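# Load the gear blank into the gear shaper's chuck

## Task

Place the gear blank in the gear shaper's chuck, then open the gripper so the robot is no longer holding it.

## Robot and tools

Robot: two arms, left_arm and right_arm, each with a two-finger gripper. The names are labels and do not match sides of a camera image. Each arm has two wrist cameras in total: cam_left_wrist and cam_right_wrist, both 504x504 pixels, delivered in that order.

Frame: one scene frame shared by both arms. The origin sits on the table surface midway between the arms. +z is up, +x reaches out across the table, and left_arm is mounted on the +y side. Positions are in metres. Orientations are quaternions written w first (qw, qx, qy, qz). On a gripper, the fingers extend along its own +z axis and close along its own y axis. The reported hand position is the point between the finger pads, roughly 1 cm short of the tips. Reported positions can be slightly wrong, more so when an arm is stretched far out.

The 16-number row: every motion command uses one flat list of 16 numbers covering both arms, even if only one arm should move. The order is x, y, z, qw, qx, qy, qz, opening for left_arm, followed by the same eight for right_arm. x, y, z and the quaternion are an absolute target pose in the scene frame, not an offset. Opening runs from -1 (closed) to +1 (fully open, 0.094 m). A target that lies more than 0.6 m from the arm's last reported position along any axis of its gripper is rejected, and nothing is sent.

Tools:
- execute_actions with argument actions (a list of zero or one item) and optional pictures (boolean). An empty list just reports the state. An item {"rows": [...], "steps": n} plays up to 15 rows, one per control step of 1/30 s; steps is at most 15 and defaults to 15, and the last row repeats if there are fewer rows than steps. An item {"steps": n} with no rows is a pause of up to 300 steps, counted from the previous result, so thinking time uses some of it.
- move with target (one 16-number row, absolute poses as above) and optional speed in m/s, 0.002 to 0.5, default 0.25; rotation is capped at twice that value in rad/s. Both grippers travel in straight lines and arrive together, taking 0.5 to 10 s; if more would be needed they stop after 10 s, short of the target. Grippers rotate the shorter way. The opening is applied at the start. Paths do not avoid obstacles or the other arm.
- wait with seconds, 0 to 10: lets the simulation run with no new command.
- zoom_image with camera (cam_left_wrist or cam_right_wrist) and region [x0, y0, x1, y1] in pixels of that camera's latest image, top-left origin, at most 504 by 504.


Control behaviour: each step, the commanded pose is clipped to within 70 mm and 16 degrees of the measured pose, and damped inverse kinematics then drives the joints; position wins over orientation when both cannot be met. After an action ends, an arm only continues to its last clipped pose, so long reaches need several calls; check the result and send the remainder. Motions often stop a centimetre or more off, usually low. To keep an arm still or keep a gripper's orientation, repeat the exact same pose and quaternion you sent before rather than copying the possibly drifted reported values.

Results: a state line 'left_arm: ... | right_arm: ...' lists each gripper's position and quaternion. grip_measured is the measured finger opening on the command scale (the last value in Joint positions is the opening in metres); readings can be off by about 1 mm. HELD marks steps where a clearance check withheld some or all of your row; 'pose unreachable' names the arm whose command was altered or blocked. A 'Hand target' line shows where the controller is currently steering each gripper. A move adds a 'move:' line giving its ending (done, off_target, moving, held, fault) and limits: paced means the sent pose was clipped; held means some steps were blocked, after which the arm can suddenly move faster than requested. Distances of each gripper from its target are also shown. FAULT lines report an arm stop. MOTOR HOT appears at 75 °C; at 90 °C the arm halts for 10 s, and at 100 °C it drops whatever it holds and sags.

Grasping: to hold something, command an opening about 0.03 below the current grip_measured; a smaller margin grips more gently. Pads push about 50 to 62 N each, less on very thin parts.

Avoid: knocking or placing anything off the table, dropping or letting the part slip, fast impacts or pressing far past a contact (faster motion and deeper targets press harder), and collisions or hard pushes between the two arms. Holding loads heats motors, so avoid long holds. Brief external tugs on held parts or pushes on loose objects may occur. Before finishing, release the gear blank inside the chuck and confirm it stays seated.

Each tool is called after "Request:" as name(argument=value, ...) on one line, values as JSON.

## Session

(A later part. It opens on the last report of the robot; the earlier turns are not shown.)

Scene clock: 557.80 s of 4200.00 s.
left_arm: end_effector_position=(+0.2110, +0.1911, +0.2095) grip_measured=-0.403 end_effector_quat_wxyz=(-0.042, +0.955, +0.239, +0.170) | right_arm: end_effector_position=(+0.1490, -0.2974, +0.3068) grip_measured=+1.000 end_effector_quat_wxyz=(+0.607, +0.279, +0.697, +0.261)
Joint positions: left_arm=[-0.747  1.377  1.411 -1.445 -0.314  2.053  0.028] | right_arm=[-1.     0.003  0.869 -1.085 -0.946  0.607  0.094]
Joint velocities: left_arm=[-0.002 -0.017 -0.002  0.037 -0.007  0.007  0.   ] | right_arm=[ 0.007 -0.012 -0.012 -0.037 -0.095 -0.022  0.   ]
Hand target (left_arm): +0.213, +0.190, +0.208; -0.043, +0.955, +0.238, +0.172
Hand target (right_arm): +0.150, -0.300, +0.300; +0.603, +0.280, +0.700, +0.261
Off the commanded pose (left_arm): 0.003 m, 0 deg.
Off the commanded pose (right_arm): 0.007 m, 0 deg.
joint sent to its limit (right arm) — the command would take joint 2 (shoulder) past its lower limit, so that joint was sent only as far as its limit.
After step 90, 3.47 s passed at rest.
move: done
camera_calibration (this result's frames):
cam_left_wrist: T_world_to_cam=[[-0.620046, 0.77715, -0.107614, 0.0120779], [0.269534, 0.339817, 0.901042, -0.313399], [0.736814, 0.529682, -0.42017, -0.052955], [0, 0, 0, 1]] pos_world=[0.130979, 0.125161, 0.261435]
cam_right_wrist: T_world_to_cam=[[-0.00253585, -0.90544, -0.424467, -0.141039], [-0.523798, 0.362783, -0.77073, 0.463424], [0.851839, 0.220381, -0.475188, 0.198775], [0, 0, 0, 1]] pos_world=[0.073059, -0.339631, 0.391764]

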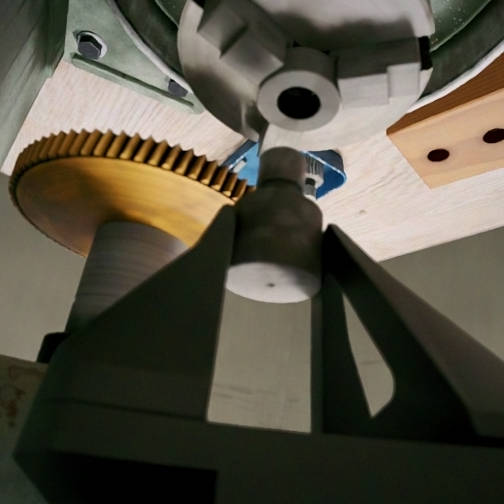

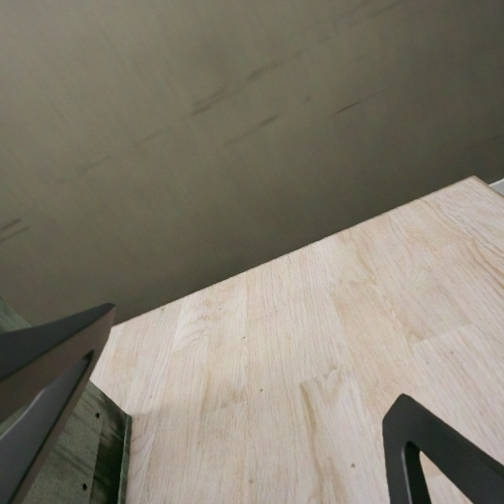

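Request:
move(target=[0.2065,0.194,0.198,-0.043,0.955,0.238,0.172,-0.44,0.15,-0.3,0.3,0.607,0.279,0.697,0.262,1], speed=0.01)

Request:
zoom_image(camera="cam_left_wrist", region=[170,40,400,270])

Scene clock: 564.27 s of 4200.00 s.
left_arm: end_effector_position=(+0.2070, +0.1938, +0.1917) grip_measured=-0.404 end_effector_quat_wxyz=(-0.056, +0.957, +0.237, +0.158) | right_arm: end_effector_position=(+0.1490, -0.2974, +0.3068) grip_measured=+1.000 end_effector_quat_wxyz=(+0.607, +0.279, +0.697, +0.261)
Joint positions: left_arm=[-0.747  1.376  1.344 -1.414 -0.313  2.053  0.028] | right_arm=[-1.     0.003  0.869 -1.085 -0.946  0.607  0.094]
Joint velocities: left_arm=[-0.002 -0.027 -0.027  0.022  0.037  0.095 -0.   ] | right_arm=[-0.012 -0.007 -0.007  0.066  0.051  0.037  0.   ]
Hand target (left_arm): +0.206, +0.194, +0.198; -0.043, +0.955, +0.238, +0.172
Hand target (right_arm): +0.150, -0.300, +0.300; +0.603, +0.280, +0.700, +0.261
Off the commanded pose (left_arm): 0.006 m, 2 deg.
Off the commanded pose (right_arm): 0.007 m, 0 deg.
joint sent to its limit (right arm) — the command would take joint 2 (shoulder) past its lower limit, so that joint was sent only as far as its limit.
After step 90, 1.97 s passed at rest.
move: done
camera_calibration (this result's frames):
cam_left_wrist: T_world_to_cam=[[-0.622661, 0.779073, -0.073071, -0.00079942], [0.296461, 0.321296, 0.899378, -0.298918], [0.724158, 0.538344, -0.431023, -0.0559059], [0, 0, 0, 1]] pos_world=[0.128604, 0.126761, 0.244685]
cam_right_wrist: T_world_to_cam=[[-0.00253585, -0.90544, -0.424467, -0.141039], [-0.523798, 0.362783, -0.77073, 0.463424], [0.851839, 0.220381, -0.475188, 0.198775], [0, 0, 0, 1]] pos_world=[0.073059, -0.339631, 0.391764]

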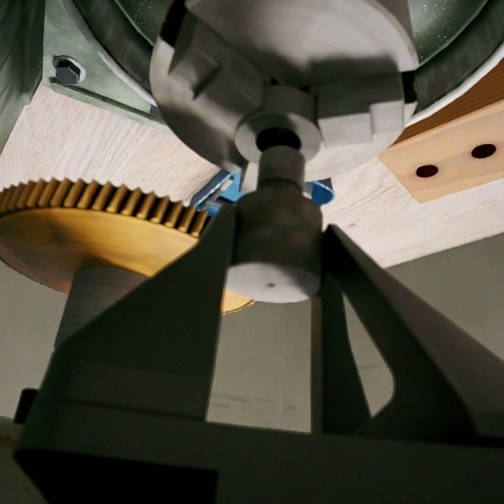

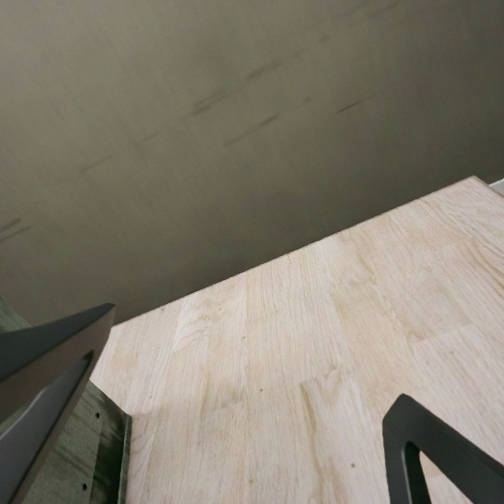

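Region (170, 40, 400, 270) of cam_left_wrist's 504x504 image, scaled by 2.191, with more detail than that image has.

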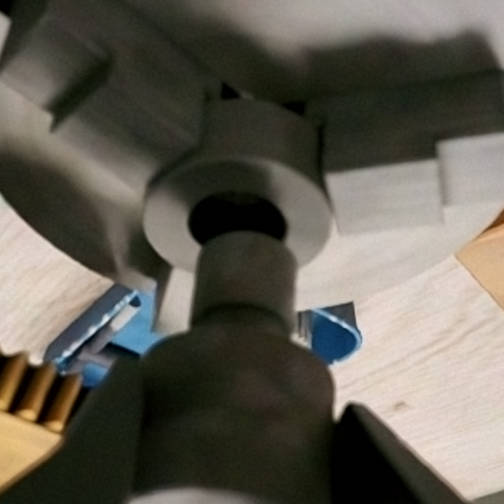

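Request:
move(target=[0.2075,0.193,0.186,-0.043,0.955,0.238,0.172,-0.44,0.15,-0.3,0.3,0.607,0.279,0.697,0.262,1], speed=0.008)

Request:
zoom_image(camera="cam_left_wrist", region=[170,40,400,270])

Scene clock: 571.73 s of 4200.00 s.
left_arm: end_effector_position=(+0.2093, +0.1919, +0.1830) grip_measured=-0.404 end_effector_quat_wxyz=(-0.050, +0.956, +0.238, +0.162) | right_arm: end_effector_position=(+0.1490, -0.2974, +0.3068) grip_measured=+1.000 end_effector_quat_wxyz=(+0.607, +0.279, +0.697, +0.261)
Joint positions: left_arm=[-0.747  1.368  1.301 -1.365 -0.312  2.053  0.028] | right_arm=[-1.     0.003  0.869 -1.085 -0.946  0.607  0.094]
Joint velocities: left_arm=[-0.002 -0.007 -0.017  0.095 -0.081 -0.066 -0.001] | right_arm=[ 0.007 -0.017 -0.022  0.007 -0.037  0.037  0.   ]
Hand target (left_arm): +0.207, +0.193, +0.186; -0.043, +0.955, +0.238, +0.172
Hand target (right_arm): +0.150, -0.300, +0.300; +0.603, +0.280, +0.700, +0.261
Off the commanded pose (left_arm): 0.004 m, 1 deg.
Off the commanded pose (right_arm): 0.007 m, 0 deg.
joint sent to its limit (right arm) — the command would take joint 2 (shoulder) past its lower limit, so that joint was sent only as far as its limit.
After step 90, 2.40 s passed at rest.
move: done
camera_calibration (this result's frames):
cam_left_wrist: T_world_to_cam=[[-0.621707, 0.778453, -0.0865569, 0.00385955], [0.287074, 0.32929, 0.899531, -0.290744], [0.728745, 0.534396, -0.428196, -0.0610334], [0, 0, 0, 1]] pos_world=[0.130342, 0.125351, 0.235733]
cam_right_wrist: T_world_to_cam=[[-0.00253585, -0.90544, -0.424467, -0.141039], [-0.523798, 0.362783, -0.77073, 0.463424], [0.851839, 0.220381, -0.475188, 0.198775], [0, 0, 0, 1]] pos_world=[0.073059, -0.339631, 0.391764]

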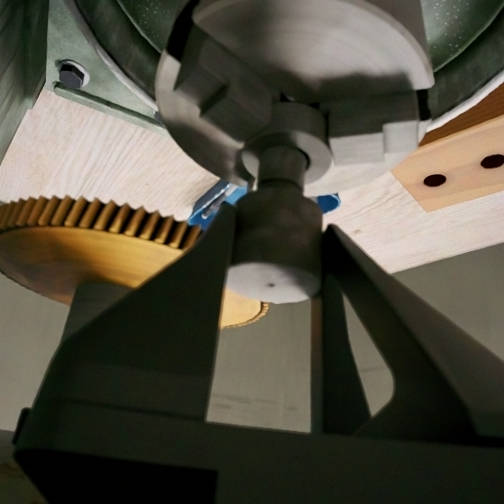

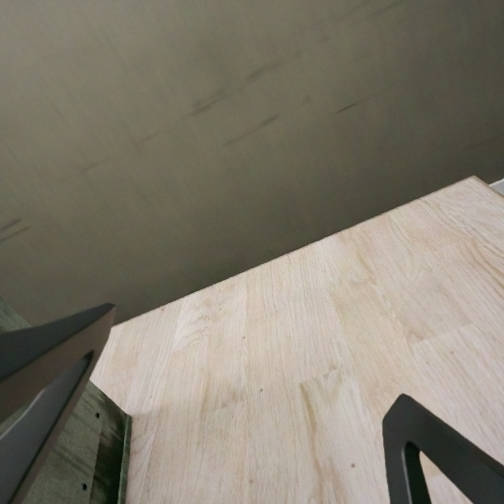

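Region (170, 40, 400, 270) of cam_left_wrist's 504x504 image, scaled by 2.191, with more detail than that image has.

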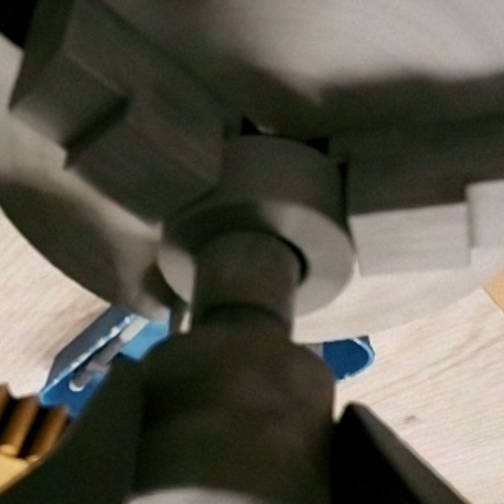

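Request:
move(target=[0.205,0.1955,0.176,-0.043,0.955,0.238,0.172,-0.44,0.15,-0.3,0.3,0.607,0.279,0.697,0.262,1], speed=0.006)

Request:
zoom_image(camera="cam_left_wrist", region=[170,40,400,270])

Scene clock: 579.77 s of 4200.00 s.
left_arm: end_effector_position=(+0.2086, +0.1926, +0.1818) grip_measured=-0.403 end_effector_quat_wxyz=(-0.036, +0.954, +0.241, +0.175) | right_arm: end_effector_position=(+0.1490, -0.2974, +0.3068) grip_measured=+1.000 end_effector_quat_wxyz=(+0.607, +0.279, +0.697, +0.261)
Joint positions: left_arm=[-0.747  1.328  1.259 -1.325 -0.313  2.053  0.028] | right_arm=[-1.     0.003  0.869 -1.085 -0.946  0.607  0.094]
Joint velocities: left_arm=[-0.022 -0.002  0.002  0.007 -0.037  0.037 -0.   ] | right_arm=[ 0.007  0.007 -0.012  0.037 -0.007 -0.007  0.   ]
Hand target (left_arm): +0.205, +0.196, +0.176; -0.043, +0.955, +0.238, +0.172
Hand target (right_arm): +0.150, -0.300, +0.300; +0.603, +0.280, +0.700, +0.261
Off the commanded pose (left_arm): 0.007 m, 1 deg.
Off the commanded pose (right_arm): 0.007 m, 0 deg.
joint sent to its limit (right arm) — the command would take joint 2 (shoulder) past its lower limit, so that joint was sent only as far as its limit.
After step 90, 2.80 s passed at rest.
move: done
camera_calibration (this result's frames):
cam_left_wrist: T_world_to_cam=[[-0.618433, 0.776056, -0.123601, 0.00924387], [0.258193, 0.349216, 0.900769, -0.287706], [0.742211, 0.525152, -0.416339, -0.064559], [0, 0, 0, 1]] pos_world=[0.127917, 0.127201, 0.233421]
cam_right_wrist: T_world_to_cam=[[-0.00253585, -0.90544, -0.424467, -0.141039], [-0.523798, 0.362783, -0.77073, 0.463424], [0.851839, 0.220381, -0.475188, 0.198775], [0, 0, 0, 1]] pos_world=[0.073059, -0.339631, 0.391764]

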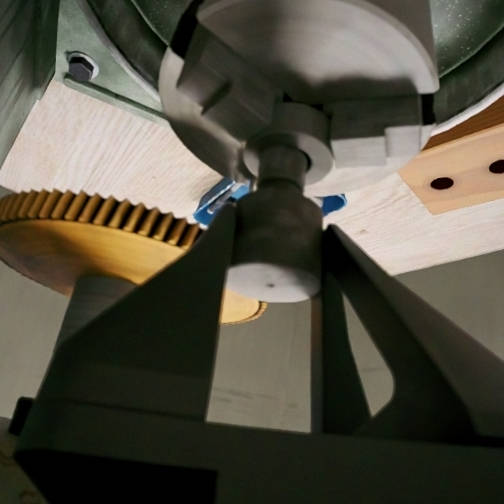

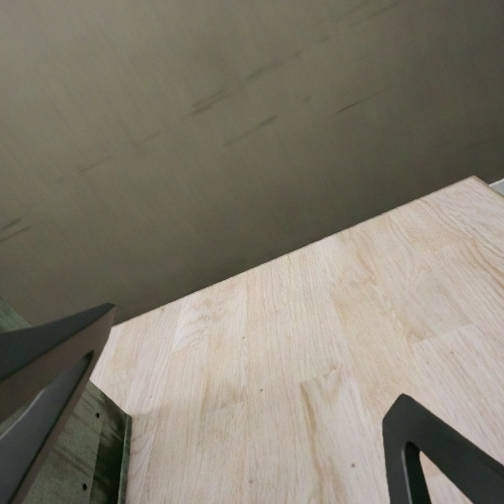

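Region (170, 40, 400, 270) of cam_left_wrist's 504x504 image, scaled by 2.191, with more detail than that image has.

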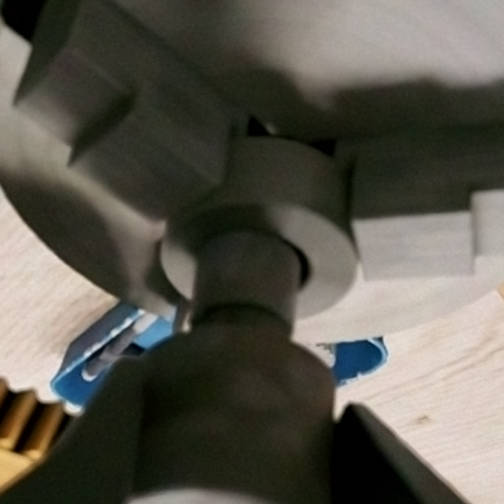

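Request:
move(target=[0.203,0.199,0.19,-0.043,0.955,0.238,0.172,-0.44,0.15,-0.3,0.3,0.607,0.279,0.697,0.262,1], speed=0.008)

Request:
zoom_image(camera="cam_left_wrist", region=[170,40,400,270])

Scene clock: 587.87 s of 4200.00 s.
left_arm: end_effector_position=(+0.2082, +0.1927, +0.1820) grip_measured=-0.403 end_effector_quat_wxyz=(-0.036, +0.954, +0.240, +0.174) | right_arm: end_effector_position=(+0.1490, -0.2974, +0.3068) grip_measured=+1.000 end_effector_quat_wxyz=(+0.607, +0.279, +0.697, +0.261)
Joint positions: left_arm=[-0.747  1.328  1.26  -1.327 -0.312  2.053  0.028] | right_arm=[-1.     0.003  0.869 -1.085 -0.946  0.607  0.094]
Joint velocities: left_arm=[-0.002 -0.002 -0.022 -0.022 -0.022  0.007 -0.   ] | right_arm=[-0.007 -0.002 -0.002 -0.095 -0.022 -0.007  0.   ]
Hand target (left_arm): +0.203, +0.199, +0.190; -0.043, +0.955, +0.238, +0.172
Hand target (right_arm): +0.150, -0.300, +0.300; +0.603, +0.280, +0.700, +0.261
Off the commanded pose (left_arm): 0.011 m, 1 deg.
Off the commanded pose (right_arm): 0.007 m, 0 deg.
joint sent to its limit (right arm) — the command would take joint 2 (shoulder) past its lower limit, so that joint was sent only as far as its limit.
After step 90, 3.40 s passed at rest.
move: off_target (left_arm)
camera_calibration (this result's frames):
cam_left_wrist: T_world_to_cam=[[-0.617995, 0.776645, -0.122088, 0.00843629], [0.260104, 0.348527, 0.900486, -0.288023], [0.741909, 0.52474, -0.417397, -0.063919], [0, 0, 0, 1]] pos_world=[0.127552, 0.127372, 0.233711]
cam_right_wrist: T_world_to_cam=[[-0.00253585, -0.90544, -0.424467, -0.141039], [-0.523798, 0.362783, -0.77073, 0.463424], [0.851839, 0.220381, -0.475188, 0.198775], [0, 0, 0, 1]] pos_world=[0.073059, -0.339631, 0.391764]

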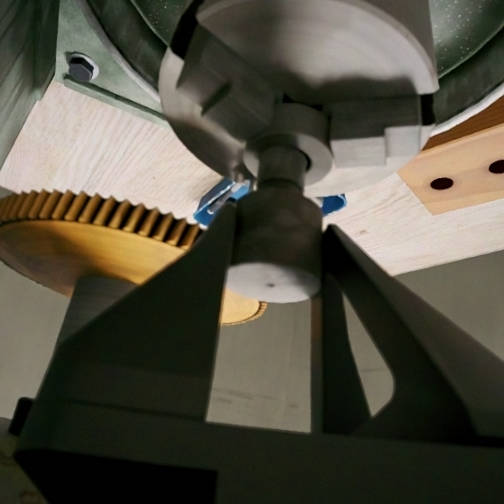

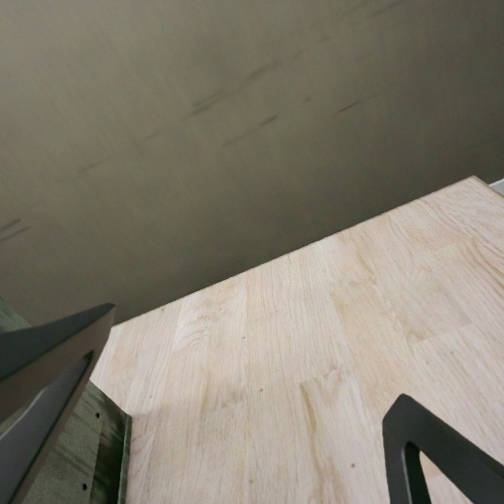

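Region (170, 40, 400, 270) of cam_left_wrist's 504x504 image, scaled by 2.191, with more detail than that image has.

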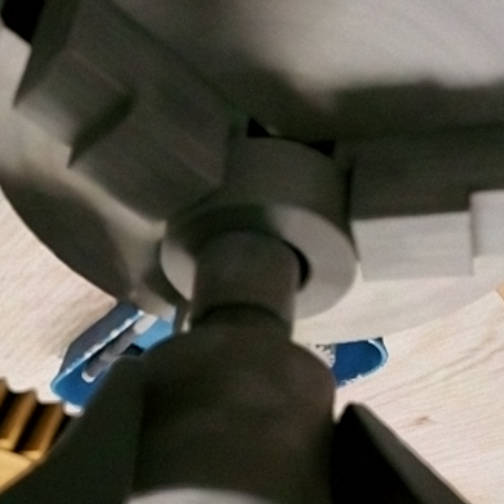

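Deadband; overshoot more.

Request:
move(target=[0.197,0.206,0.194,-0.043,0.955,0.238,0.172,-0.44,0.15,-0.3,0.3,0.607,0.279,0.697,0.262,1], speed=0.008)

Request:
zoom_image(camera="cam_left_wrist", region=[170,40,400,270])

Scene clock: 595.03 s of 4200.00 s.
left_arm: end_effector_position=(+0.1964, +0.2033, +0.1835) grip_measured=-0.404 end_effector_quat_wxyz=(-0.054, +0.957, +0.234, +0.160) | right_arm: end_effector_position=(+0.1490, -0.2974, +0.3067) grip_measured=+1.000 end_effector_quat_wxyz=(+0.607, +0.279, +0.697, +0.261)
Joint positions: left_arm=[-0.74   1.311  1.26  -1.387 -0.313  2.066  0.028] | right_arm=[-1.     0.003  0.869 -1.085 -0.946  0.607  0.094]
Joint velocities: left_arm=[-0.012  0.012 -0.002 -0.081 -0.007 -0.007  0.   ] | right_arm=[-0.002  0.007 -0.002  0.037  0.037  0.007  0.   ]
Hand target (left_arm): +0.197, +0.206, +0.194; -0.043, +0.955, +0.238, +0.172
Hand target (right_arm): +0.150, -0.300, +0.300; +0.603, +0.280, +0.700, +0.261
Off the commanded pose (left_arm): 0.011 m, 2 deg.
Off the commanded pose (right_arm): 0.007 m, 0 deg.
joint sent to its limit (right arm) — the command would take joint 2 (shoulder) past its lower limit, so that joint was sent only as far as its limit.
After step 90, 1.30 s passed at rest.
move: off_target (left_arm)
camera_calibration (this result's frames):
cam_left_wrist: T_world_to_cam=[[-0.617856, 0.782565, -0.0764623, -0.0164118], [0.294809, 0.320709, 0.90013, -0.291119], [0.728932, 0.533609, -0.428859, -0.0572661], [0, 0, 0, 1]] pos_world=[0.117428, 0.136766, 0.236231]
cam_right_wrist: T_world_to_cam=[[-0.00290127, -0.90546, -0.424422, -0.14107], [-0.523714, 0.362939, -0.770713, 0.463468], [0.851889, 0.22004, -0.475255, 0.198696], [0, 0, 0, 1]] pos_world=[0.0730491, -0.339665, 0.391759]

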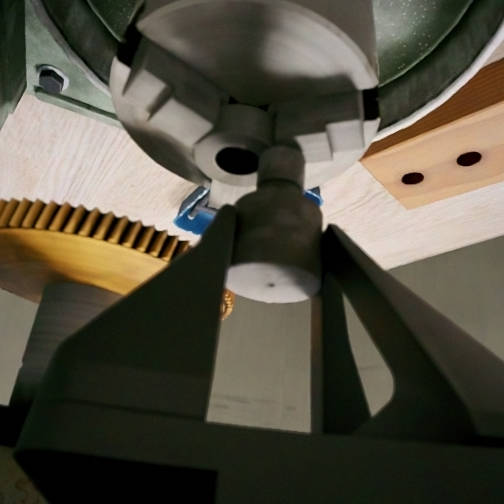

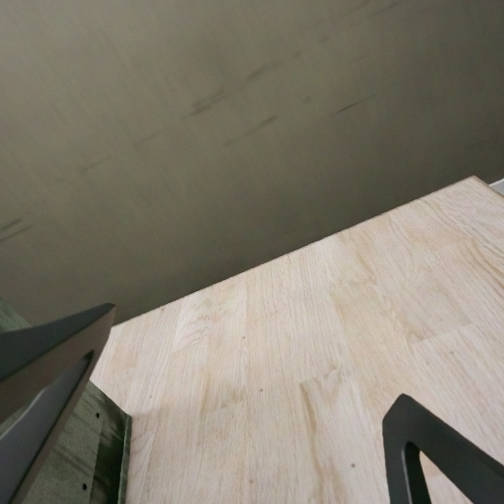

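Region (170, 40, 400, 270) of cam_left_wrist's 504x504 image, scaled by 2.191, with more detail than that image has.

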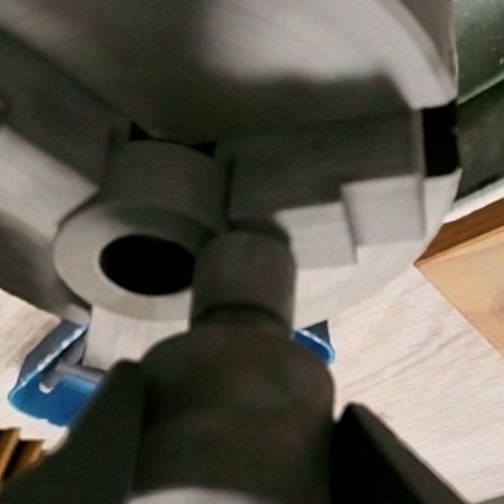

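Request:
move(target=[0.206,0.195,0.2,-0.043,0.955,0.238,0.172,-0.44,0.15,-0.3,0.3,0.607,0.279,0.697,0.262,1], speed=0.008)

Request:
zoom_image(camera="cam_left_wrist", region=[170,40,400,270])

Scene clock: 607.57 s of 4200.00 s.
left_arm: end_effector_position=(+0.2025, +0.1988, +0.1900) grip_measured=-0.403 end_effector_quat_wxyz=(-0.051, +0.957, +0.237, +0.162) | right_arm: end_effector_position=(+0.1490, -0.2974, +0.3067) grip_measured=+1.000 end_effector_quat_wxyz=(+0.607, +0.279, +0.697, +0.261)
Joint positions: left_arm=[-0.74   1.338  1.306 -1.399 -0.312  2.062  0.028] | right_arm=[-1.     0.003  0.869 -1.085 -0.946  0.608  0.094]
Joint velocities: left_arm=[-0.002 -0.017  0.007 -0.037 -0.037 -0.007  0.   ] | right_arm=[-0.007 -0.017  0.002 -0.007 -0.066 -0.051  0.   ]
Hand target (left_arm): +0.206, +0.195, +0.200; -0.042, +0.955, +0.238, +0.172
Hand target (right_arm): +0.150, -0.300, +0.300; +0.603, +0.280, +0.700, +0.261
Off the commanded pose (left_arm): 0.011 m, 2 deg.
Off the commanded pose (right_arm): 0.007 m, 0 deg.
joint sent to its limit (right arm) — the command would take joint 2 (shoulder) past its lower limit, so that joint was sent only as far as its limit.
After step 90, 6.70 s passed at rest.
move: off_target (left_arm)
camera_calibration (this result's frames):
cam_left_wrist: T_world_to_cam=[[-0.620115, 0.779946, -0.084503, -0.00615278], [0.288422, 0.326827, 0.899998, -0.297246], [0.729568, 0.53373, -0.427624, -0.0569079], [0, 0, 0, 1]] pos_world=[0.123435, 0.13232, 0.242666]
cam_right_wrist: T_world_to_cam=[[-0.00294955, -0.905299, -0.424765, -0.14091], [-0.523704, 0.363256, -0.77057, 0.463518], [0.851895, 0.220178, -0.47518, 0.198713], [0, 0, 0, 1]] pos_world=[0.0730479, -0.339694, 0.391744]

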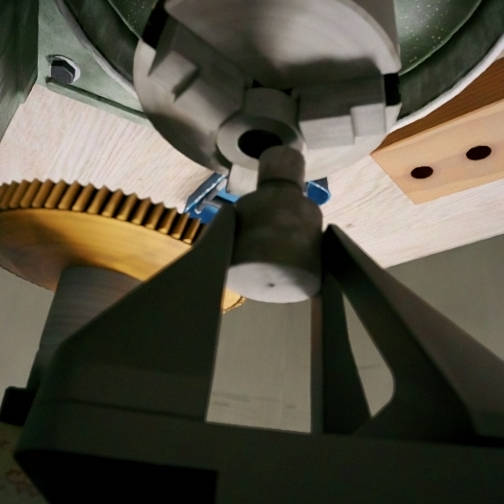

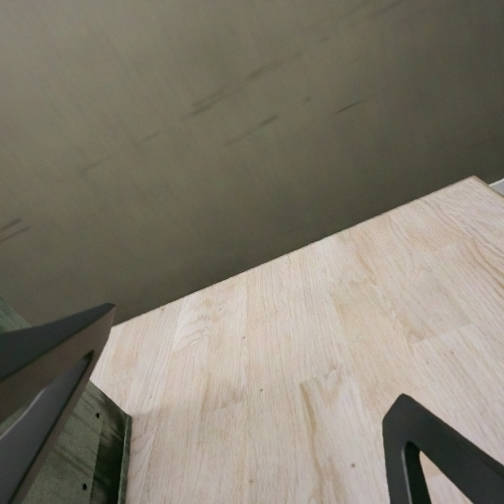

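Region (170, 40, 400, 270) of cam_left_wrist's 504x504 image, scaled by 2.191, with more detail than that image has.

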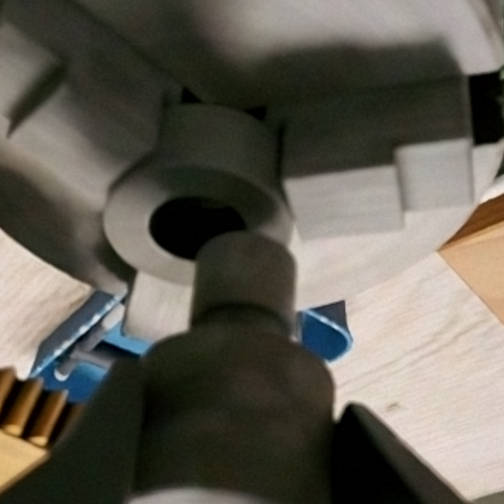

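Request:
move(target=[0.209,0.192,0.2,-0.043,0.955,0.238,0.172,-0.44,0.15,-0.3,0.3,0.607,0.279,0.697,0.262,1], speed=0.005)

Request:
zoom_image(camera="cam_left_wrist", region=[170,40,400,270])

Scene clock: 616.77 s of 4200.00 s.
left_arm: end_effector_position=(+0.2043, +0.1963, +0.1898) grip_measured=-0.403 end_effector_quat_wxyz=(-0.052, +0.957, +0.236, +0.160) | right_arm: end_effector_position=(+0.1490, -0.2974, +0.3067) grip_measured=+1.000 end_effector_quat_wxyz=(+0.607, +0.279, +0.697, +0.261)
Joint positions: left_arm=[-0.743  1.354  1.318 -1.402 -0.311  2.058  0.028] | right_arm=[-1.     0.003  0.869 -1.085 -0.946  0.607  0.094]
Joint velocities: left_arm=[-0.007 -0.007 -0.002 -0.081 -0.051 -0.022 -0.002] | right_arm=[ 0.012 -0.002  0.012  0.022  0.037 -0.037  0.   ]
Hand target (left_arm): +0.209, +0.192, +0.200; -0.043, +0.955, +0.238, +0.172
Hand target (right_arm): +0.150, -0.300, +0.300; +0.603, +0.280, +0.700, +0.261
Off the commanded pose (left_arm): 0.012 m, 2 deg.
Off the commanded pose (right_arm): 0.007 m, 0 deg.
joint sent to its limit (right arm) — the command would take joint 2 (shoulder) past its lower limit, so that joint was sent only as far as its limit.
After step 90, 3.13 s passed at rest.
move: off_target (left_arm)
camera_calibration (this result's frames):
cam_left_wrist: T_world_to_cam=[[-0.620531, 0.780067, -0.0802282, -0.00381271], [0.292885, 0.325451, 0.899055, -0.297234], [0.727434, 0.534394, -0.430422, -0.0561182], [0, 0, 0, 1]] pos_world=[0.125511, 0.129698, 0.242769]
cam_right_wrist: T_world_to_cam=[[-0.00290127, -0.90546, -0.424422, -0.14107], [-0.523714, 0.362939, -0.770713, 0.463468], [0.851889, 0.22004, -0.475255, 0.198696], [0, 0, 0, 1]] pos_world=[0.0730491, -0.339665, 0.391759]

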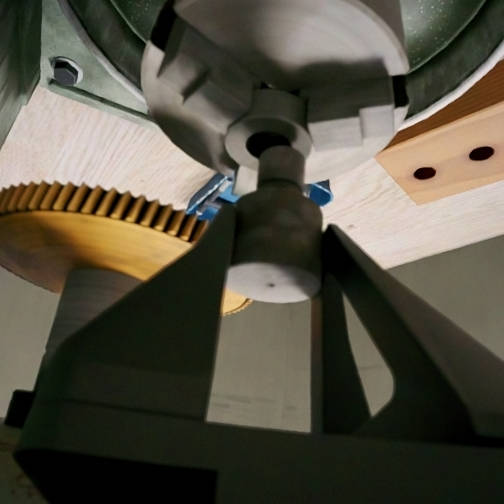

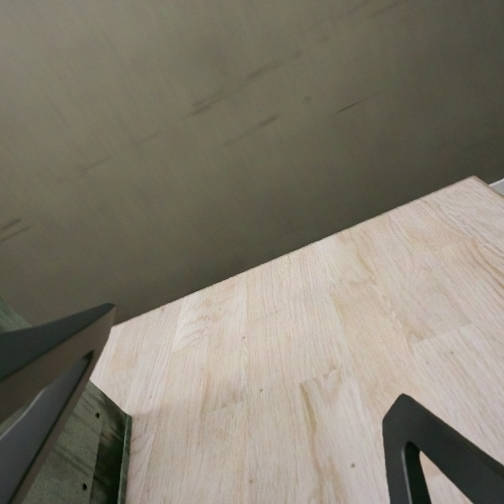

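Region (170, 40, 400, 270) of cam_left_wrist's 504x504 image, scaled by 2.191, with more detail than that image has.

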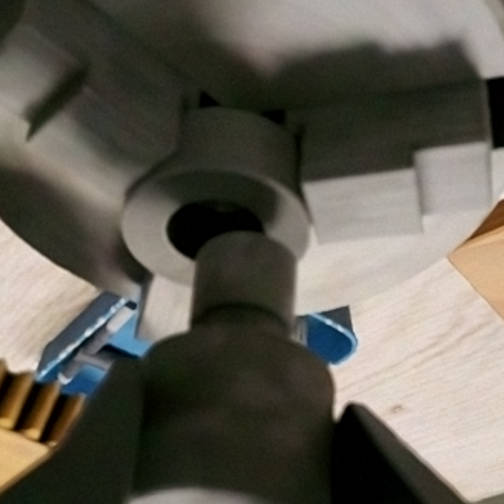

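Request:
move(target=[0.208,0.193,0.192,-0.043,0.955,0.238,0.172,-0.44,0.15,-0.3,0.3,0.607,0.279,0.697,0.262,1], speed=0.005)

Request:
zoom_image(camera="cam_left_wrist", region=[170,40,400,270])

Scene clock: 627.90 s of 4200.00 s.
left_arm: end_effector_position=(+0.2072, +0.1941, +0.1902) grip_measured=-0.403 end_effector_quat_wxyz=(-0.047, +0.956, +0.237, +0.164) | right_arm: end_effector_position=(+0.1490, -0.2974, +0.3067) grip_measured=+1.000 end_effector_quat_wxyz=(+0.607, +0.279, +0.697, +0.261)
Joint positions: left_arm=[-0.743  1.354  1.318 -1.387 -0.31   2.058  0.028] | right_arm=[-1.     0.003  0.869 -1.085 -0.946  0.607  0.094]
Joint velocities: left_arm=[-0.012  0.002  0.002  0.051  0.007  0.037 -0.001] | right_arm=[ 0.002  0.012 -0.017 -0.007  0.022 -0.007  0.   ]
Hand target (left_arm): +0.208, +0.193, +0.192; -0.043, +0.955, +0.238, +0.172
Hand target (right_arm): +0.150, -0.300, +0.300; +0.603, +0.280, +0.700, +0.261
Off the commanded pose (left_arm): 0.002 m, 1 deg.
Off the commanded pose (right_arm): 0.007 m, 0 deg.
joint sent to its limit (right arm) — the command would take joint 2 (shoulder) past its lower limit, so that joint was sent only as far as its limit.
After step 90, 4.73 s passed at rest.
move: done
camera_calibration (this result's frames):
cam_left_wrist: T_world_to_cam=[[-0.619456, 0.779345, -0.0943169, 0.00227068], [0.282703, 0.333544, 0.899348, -0.297204], [0.732361, 0.530443, -0.426939, -0.0577696], [0, 0, 0, 1]] pos_world=[0.127736, 0.128005, 0.24284]
cam_right_wrist: T_world_to_cam=[[-0.00290127, -0.90546, -0.424422, -0.14107], [-0.523714, 0.362939, -0.770713, 0.463468], [0.851889, 0.22004, -0.475255, 0.198696], [0, 0, 0, 1]] pos_world=[0.0730491, -0.339665, 0.391759]

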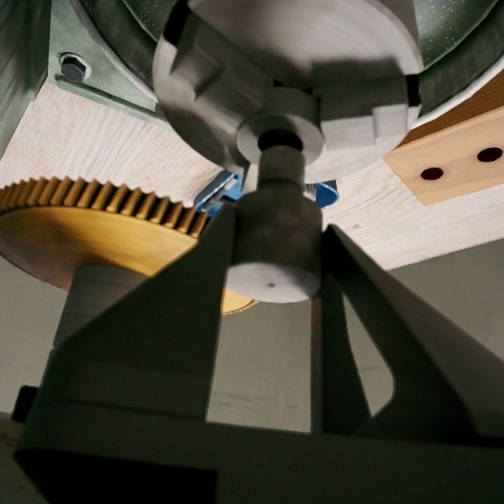

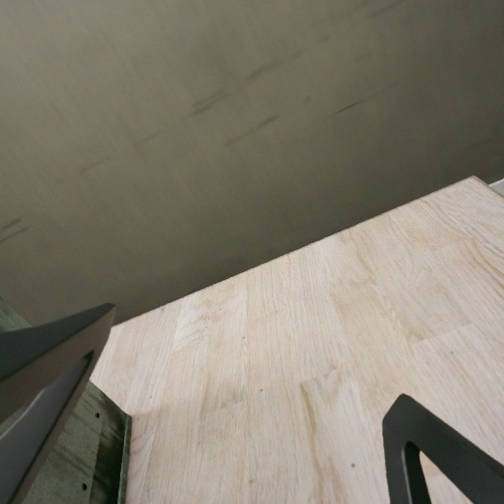

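Region (170, 40, 400, 270) of cam_left_wrist's 504x504 image, scaled by 2.191, with more detail than that image has.

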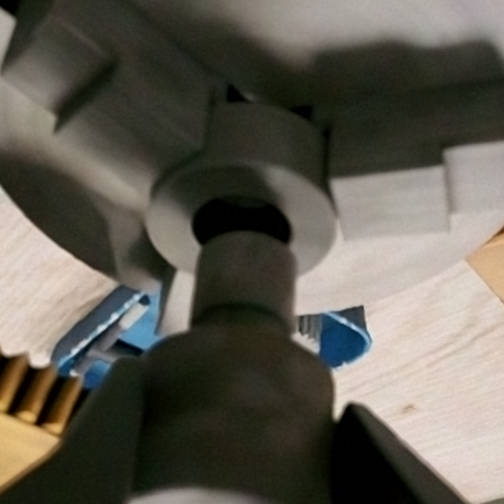

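Request:
move(target=[0.2045,0.196,0.178,-0.043,0.955,0.238,0.172,-0.44,0.15,-0.3,0.3,0.607,0.279,0.697,0.262,1], speed=0.005)

Request:
zoom_image(camera="cam_left_wrist", region=[170,40,400,270])

Scene clock: 638.30 s of 4200.00 s.
left_arm: end_effector_position=(+0.2055, +0.1955, +0.1820) grip_measured=-0.403 end_effector_quat_wxyz=(-0.042, +0.956, +0.238, +0.169) | right_arm: end_effector_position=(+0.1490, -0.2974, +0.3067) grip_measured=+1.000 end_effector_quat_wxyz=(+0.607, +0.279, +0.697, +0.261)
Joint positions: left_arm=[-0.743  1.328  1.263 -1.344 -0.311  2.058  0.028] | right_arm=[-1.     0.003  0.869 -1.085 -0.946  0.607  0.094]
Joint velocities: left_arm=[ 0.012  0.007 -0.022 -0.037  0.022 -0.007  0.   ] | right_arm=[ 0.007  0.007  0.012 -0.066  0.066 -0.037  0.   ]
Hand target (left_arm): +0.204, +0.196, +0.178; -0.043, +0.955, +0.238, +0.172
Hand target (right_arm): +0.150, -0.300, +0.300; +0.603, +0.280, +0.700, +0.261
Off the commanded pose (left_arm): 0.004 m, 0 deg.
Off the commanded pose (right_arm): 0.007 m, 0 deg.
joint sent to its limit (right arm) — the command would take joint 2 (shoulder) past its lower limit, so that joint was sent only as far as its limit.
After step 90, 4.67 s passed at rest.
move: done
camera_calibration (this result's frames):
cam_left_wrist: T_world_to_cam=[[-0.618377, 0.77853, -0.107242, 0.00170464], [0.272212, 0.340202, 0.900091, -0.289072], [0.737232, 0.527403, -0.422298, -0.0620253], [0, 0, 0, 1]] pos_world=[0.12547, 0.129728, 0.234181]
cam_right_wrist: T_world_to_cam=[[-0.00290127, -0.90546, -0.424422, -0.14107], [-0.523714, 0.362939, -0.770713, 0.463468], [0.851889, 0.22004, -0.475255, 0.198696], [0, 0, 0, 1]] pos_world=[0.0730491, -0.339665, 0.391759]

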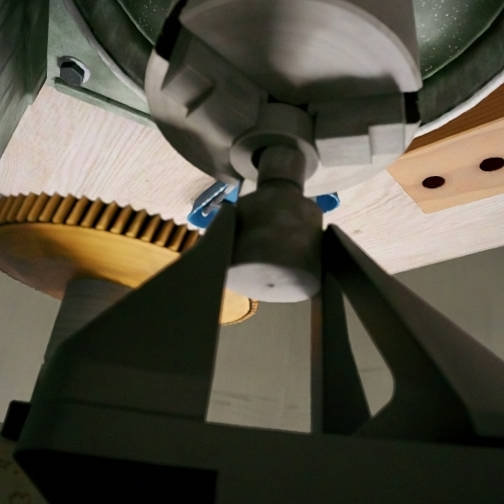

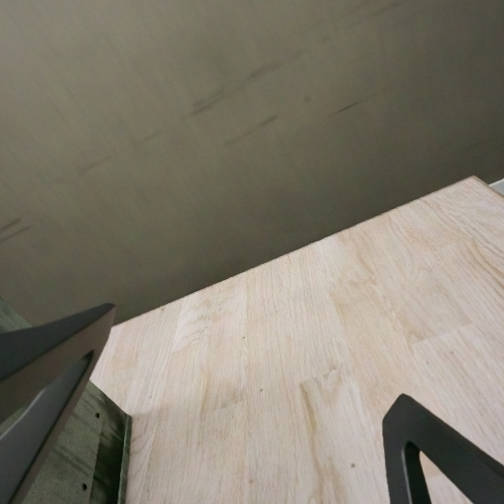

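Region (170, 40, 400, 270) of cam_left_wrist's 504x504 image, scaled by 2.191, with more detail than that image has.

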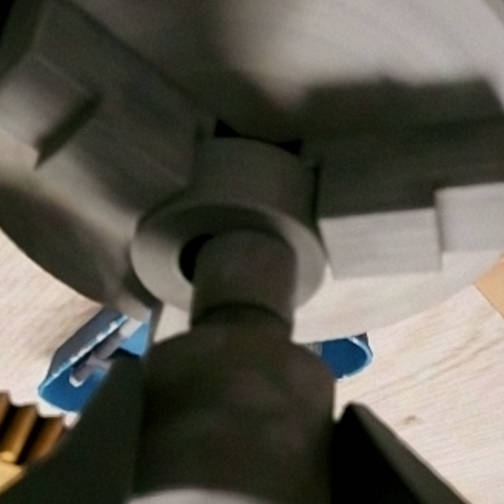

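Request:
move(target=[0.211,0.19,0.174,-0.043,0.955,0.238,0.172,-0.44,0.15,-0.3,0.3,0.607,0.279,0.697,0.262,1], speed=0.003)

Request:
zoom_image(camera="cam_left_wrist", region=[170,40,400,270])

Scene clock: 648.37 s of 4200.00 s.
left_arm: end_effector_position=(+0.2090, +0.1940, +0.1807) grip_measured=-0.403 end_effector_quat_wxyz=(-0.043, +0.954, +0.238, +0.175) | right_arm: end_effector_position=(+0.1490, -0.2974, +0.3067) grip_measured=+1.000 end_effector_quat_wxyz=(+0.607, +0.279, +0.697, +0.261)
Joint positions: left_arm=[-0.747  1.335  1.259 -1.328 -0.322  2.056  0.028] | right_arm=[-1.     0.003  0.869 -1.085 -0.946  0.607  0.094]
Joint velocities: left_arm=[ 0.002 -0.002 -0.012 -0.051 -0.051 -0.022  0.   ] | right_arm=[0.002 0.017 0.002 0.007 0.007 0.007 0.   ]
Hand target (left_arm): +0.211, +0.190, +0.174; -0.043, +0.955, +0.238, +0.172
Hand target (right_arm): +0.150, -0.300, +0.300; +0.603, +0.280, +0.700, +0.261
Off the commanded pose (left_arm): 0.008 m, 0 deg.
Off the commanded pose (right_arm): 0.007 m, 0 deg.
joint sent to its limit (right arm) — the command would take joint 2 (shoulder) past its lower limit, so that joint was sent only as far as its limit.
After step 90, 3.13 s passed at rest.
move: done
camera_calibration (this result's frames):
cam_left_wrist: T_world_to_cam=[[-0.617222, 0.778975, -0.11061, 0.00511602], [0.262115, 0.336135, 0.904604, -0.286263], [0.741844, 0.529349, -0.411651, -0.0676723], [0, 0, 0, 1]] pos_world=[0.128394, 0.12806, 0.231663]
cam_right_wrist: T_world_to_cam=[[-0.00290127, -0.90546, -0.424422, -0.14107], [-0.523714, 0.362939, -0.770713, 0.463468], [0.851889, 0.22004, -0.475255, 0.198696], [0, 0, 0, 1]] pos_world=[0.0730491, -0.339665, 0.391759]

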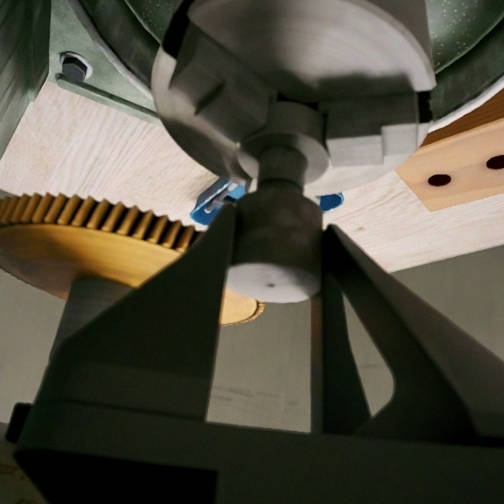

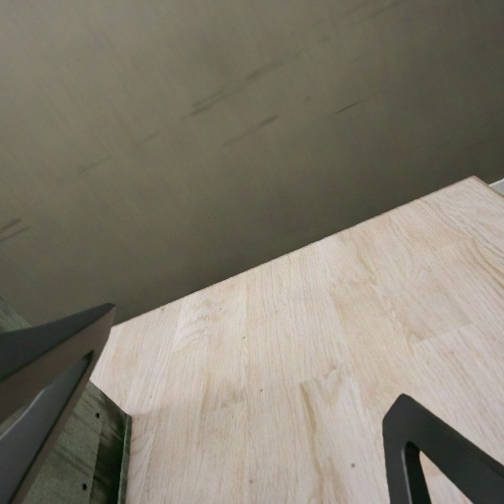

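Region (170, 40, 400, 270) of cam_left_wrist's 504x504 image, scaled by 2.191, with more detail than that image has.

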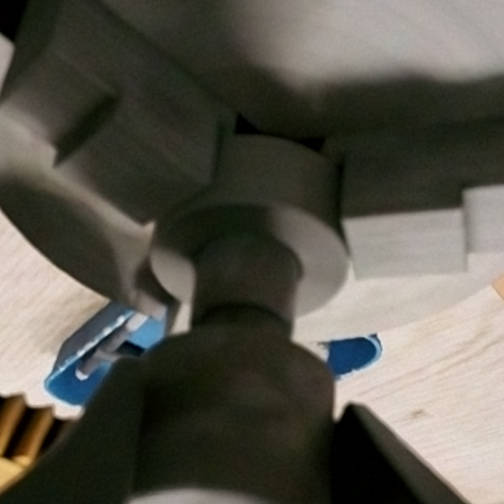

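Request:
move(target=[0.205,0.186,0.174,-0.043,0.955,0.238,0.172,-0.44,0.15,-0.3,0.3,0.607,0.279,0.697,0.262,1], speed=0.003)

Request:
zoom_image(camera="cam_left_wrist", region=[170,40,400,270])

Scene clock: 662.83 s of 4200.00 s.
left_arm: end_effector_position=(+0.2079, +0.1932, +0.1801) grip_measured=-0.403 end_effector_quat_wxyz=(-0.049, +0.952, +0.241, +0.183) | right_arm: end_effector_position=(+0.1490, -0.2974, +0.3067) grip_measured=+1.000 end_effector_quat_wxyz=(+0.607, +0.279, +0.697, +0.261)
Joint positions: left_arm=[-0.771  1.335  1.252 -1.329 -0.348  2.026  0.028] | right_arm=[-1.     0.003  0.869 -1.085 -0.946  0.607  0.094]
Joint velocities: left_arm=[-0.022  0.012 -0.012 -0.007 -0.081 -0.022 -0.001] | right_arm=[-0.017  0.002  0.002 -0.022 -0.007 -0.037  0.   ]
Hand target (left_arm): +0.205, +0.187, +0.174; -0.044, +0.955, +0.238, +0.172
Hand target (right_arm): +0.150, -0.300, +0.300; +0.603, +0.280, +0.700, +0.261
Off the commanded pose (left_arm): 0.010 m, 2 deg.
Off the commanded pose (right_arm): 0.007 m, 0 deg.
joint sent to its limit (right arm) — the command would take joint 2 (shoulder) past its lower limit, so that joint was sent only as far as its limit.
After step 90, 7.53 s passed at rest.
move: done
camera_calibration (this result's frames):
cam_left_wrist: T_world_to_cam=[[-0.622469, 0.775317, -0.10684, 0.00609553], [0.246109, 0.323495, 0.913663, -0.281043], [0.742942, 0.542433, -0.392179, -0.0729027], [0, 0, 0, 1]] pos_world=[0.127124, 0.125735, 0.22884]
cam_right_wrist: T_world_to_cam=[[-0.00290127, -0.90546, -0.424422, -0.14107], [-0.523714, 0.362939, -0.770713, 0.463468], [0.851889, 0.22004, -0.475255, 0.198696], [0, 0, 0, 1]] pos_world=[0.0730491, -0.339665, 0.391759]

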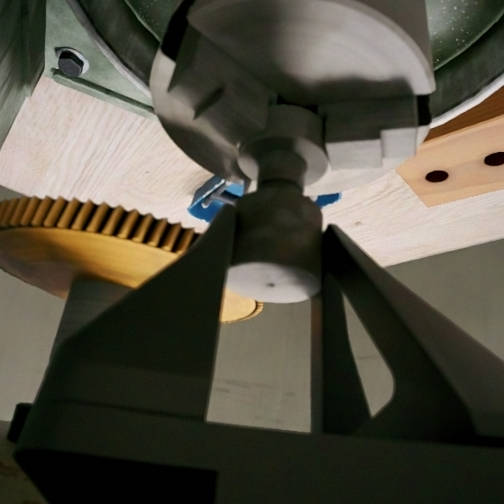

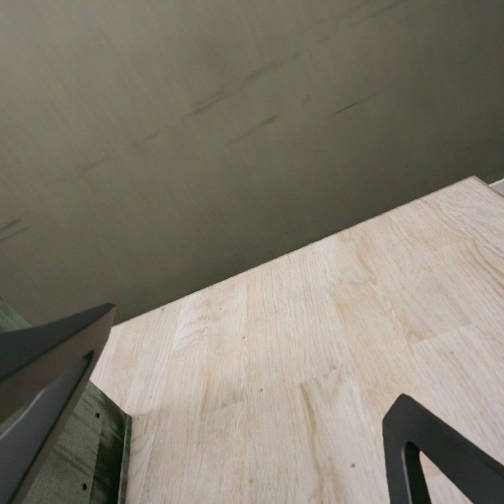

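Region (170, 40, 400, 270) of cam_left_wrist's 504x504 image, scaled by 2.191, with more detail than that image has.

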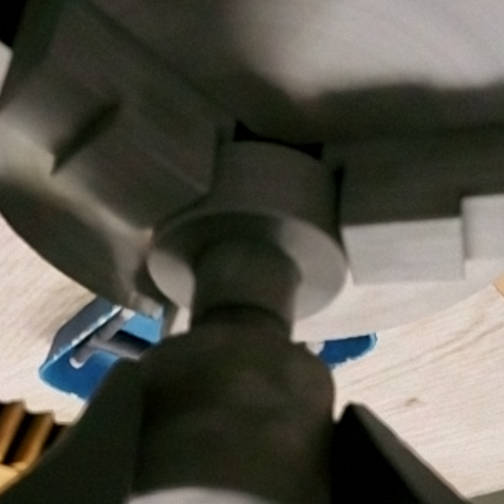

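Request:
move(target=[0.209,0.193,0.166,-0.043,0.955,0.238,0.172,-0.44,0.15,-0.3,0.3,0.607,0.279,0.697,0.262,1], speed=0.004)

Request:
zoom_image(camera="cam_left_wrist", region=[170,40,400,270])

Scene clock: 671.53 s of 4200.00 s.
left_arm: end_effector_position=(+0.2084, +0.1938, +0.1787) grip_measured=-0.403 end_effector_quat_wxyz=(-0.046, +0.953, +0.236, +0.183) | right_arm: end_effector_position=(+0.1490, -0.2974, +0.3067) grip_measured=+1.000 end_effector_quat_wxyz=(+0.607, +0.279, +0.697, +0.261)
Joint positions: left_arm=[-0.763  1.327  1.241 -1.315 -0.342  2.046  0.028] | right_arm=[-1.     0.003  0.869 -1.085 -0.946  0.607  0.094]
Joint velocities: left_arm=[ 0.012  0.002  0.007 -0.051 -0.051  0.037 -0.   ] | right_arm=[ 0.002  0.012 -0.007  0.081 -0.022 -0.022  0.   ]
Hand target (left_arm): +0.208, +0.193, +0.166; -0.043, +0.955, +0.238, +0.172
Hand target (right_arm): +0.150, -0.300, +0.300; +0.603, +0.280, +0.700, +0.261
Off the commanded pose (left_arm): 0.013 m, 1 deg.
Off the commanded pose (right_arm): 0.007 m, 0 deg.
joint sent to its limit (right arm) — the command would take joint 2 (shoulder) past its lower limit, so that joint was sent only as far as its limit.
After step 90, 1.93 s passed at rest.
move: off_target (left_arm)
camera_calibration (this result's frames):
cam_left_wrist: T_world_to_cam=[[-0.613154, 0.782113, -0.111092, 0.00332381], [0.24944, 0.325121, 0.912182, -0.280869], [0.749548, 0.531597, -0.394439, -0.0730468], [0, 0, 0, 1]] pos_world=[0.12685, 0.127548, 0.22776]
cam_right_wrist: T_world_to_cam=[[-0.00290127, -0.90546, -0.424422, -0.14107], [-0.523714, 0.362939, -0.770713, 0.463468], [0.851889, 0.22004, -0.475255, 0.198696], [0, 0, 0, 1]] pos_world=[0.0730491, -0.339665, 0.391759]

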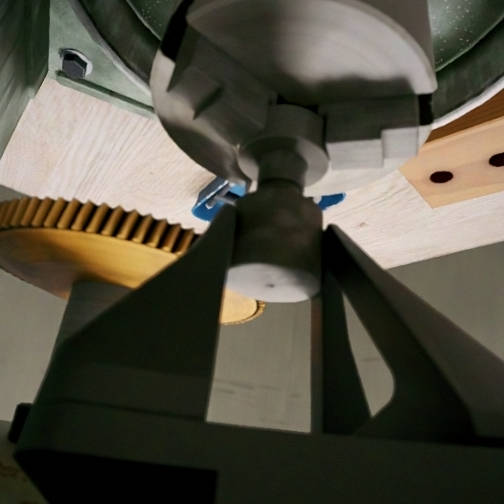

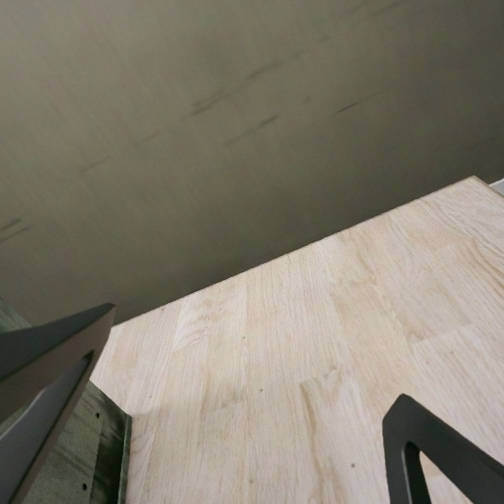

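Region (170, 40, 400, 270) of cam_left_wrist's 504x504 image, scaled by 2.191, with more detail than that image has.

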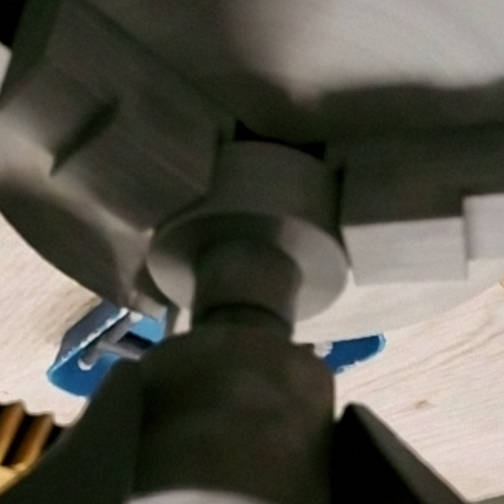

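Request:
execute_actions(actions=[{"rows":[[0.209,0.193,0.176,-0.043,0.955,0.238,0.172,-0.25,0.15,-0.3,0.3,0.607,0.279,0.697,0.262,1]],"steps":15}])

Scene clock: 677.37 s of 4200.00 s.
left_arm: end_effector_position=(+0.2079, +0.1928, +0.1765) grip_measured=-0.252 end_effector_quat_wxyz=(-0.044, +0.955, +0.237, +0.175) | right_arm: end_effector_position=(+0.1490, -0.2974, +0.3067) grip_measured=+1.000 end_effector_quat_wxyz=(+0.607, +0.279, +0.697, +0.261)
Joint positions: left_arm=[-0.757  1.333  1.241 -1.315 -0.326  2.049  0.035] | right_arm=[-1.     0.003  0.869 -1.085 -0.946  0.607  0.094]
Joint velocities: left_arm=[-0.002  0.002 -0.007 -0.007 -0.007  0.007 -0.003] | right_arm=[ 0.017  0.012 -0.017  0.022 -0.007 -0.007  0.   ]
Hand target (left_arm): +0.209, +0.193, +0.176; -0.043, +0.955, +0.238, +0.172
Hand target (right_arm): +0.150, -0.300, +0.300; +0.603, +0.280, +0.700, +0.261
Off the commanded pose (left_arm): 0.001 m, 0 deg.
Off the commanded pose (right_arm): 0.007 m, 0 deg.
joint sent to its limit (right arm) — the command would take joint 2 (shoulder) past its lower limit, so that joint was sent only as far as its limit.
Steps of this call (steps 1 to 90: nothing new was sent; then 2.33 s passed at rest; steps 91 to 105: all 15 steps of this action). Readings (end_effector_position):
91: left_arm (+0.2083, +0.1938, +0.1786) | right_arm (+0.1490, -0.2974, +0.3067)
92: left_arm (+0.2082, +0.1936, +0.1780) | right_arm (+0.1490, -0.2974, +0.3067)
94: left_arm (+0.2084, +0.1935, +0.1769) | right_arm (+0.1490, -0.2974, +0.3067)
98: left_arm (+0.2081, +0.1931, +0.1766) | right_arm (+0.1490, -0.2974, +0.3067)
105: the state above
camera_calibration (this result's frames):
cam_left_wrist: T_world_to_cam=[[-0.615515, 0.78059, -0.108724, 0.00396703], [0.262031, 0.332792, 0.905864, -0.281323], [0.74329, 0.529084, -0.409377, -0.0685965], [0, 0, 0, 1]] pos_world=[0.127144, 0.126819, 0.22719]
cam_right_wrist: T_world_to_cam=[[-0.00290127, -0.90546, -0.424422, -0.14107], [-0.523714, 0.362939, -0.770713, 0.463468], [0.851889, 0.22004, -0.475255, 0.198696], [0, 0, 0, 1]] pos_world=[0.0730491, -0.339665, 0.391759]

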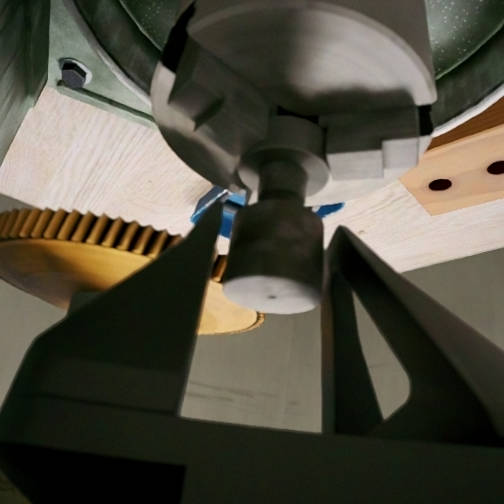

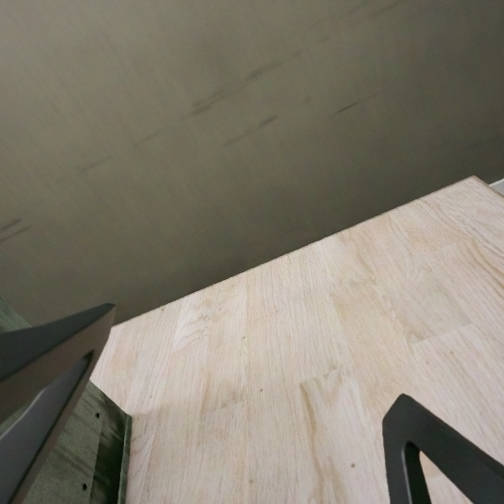

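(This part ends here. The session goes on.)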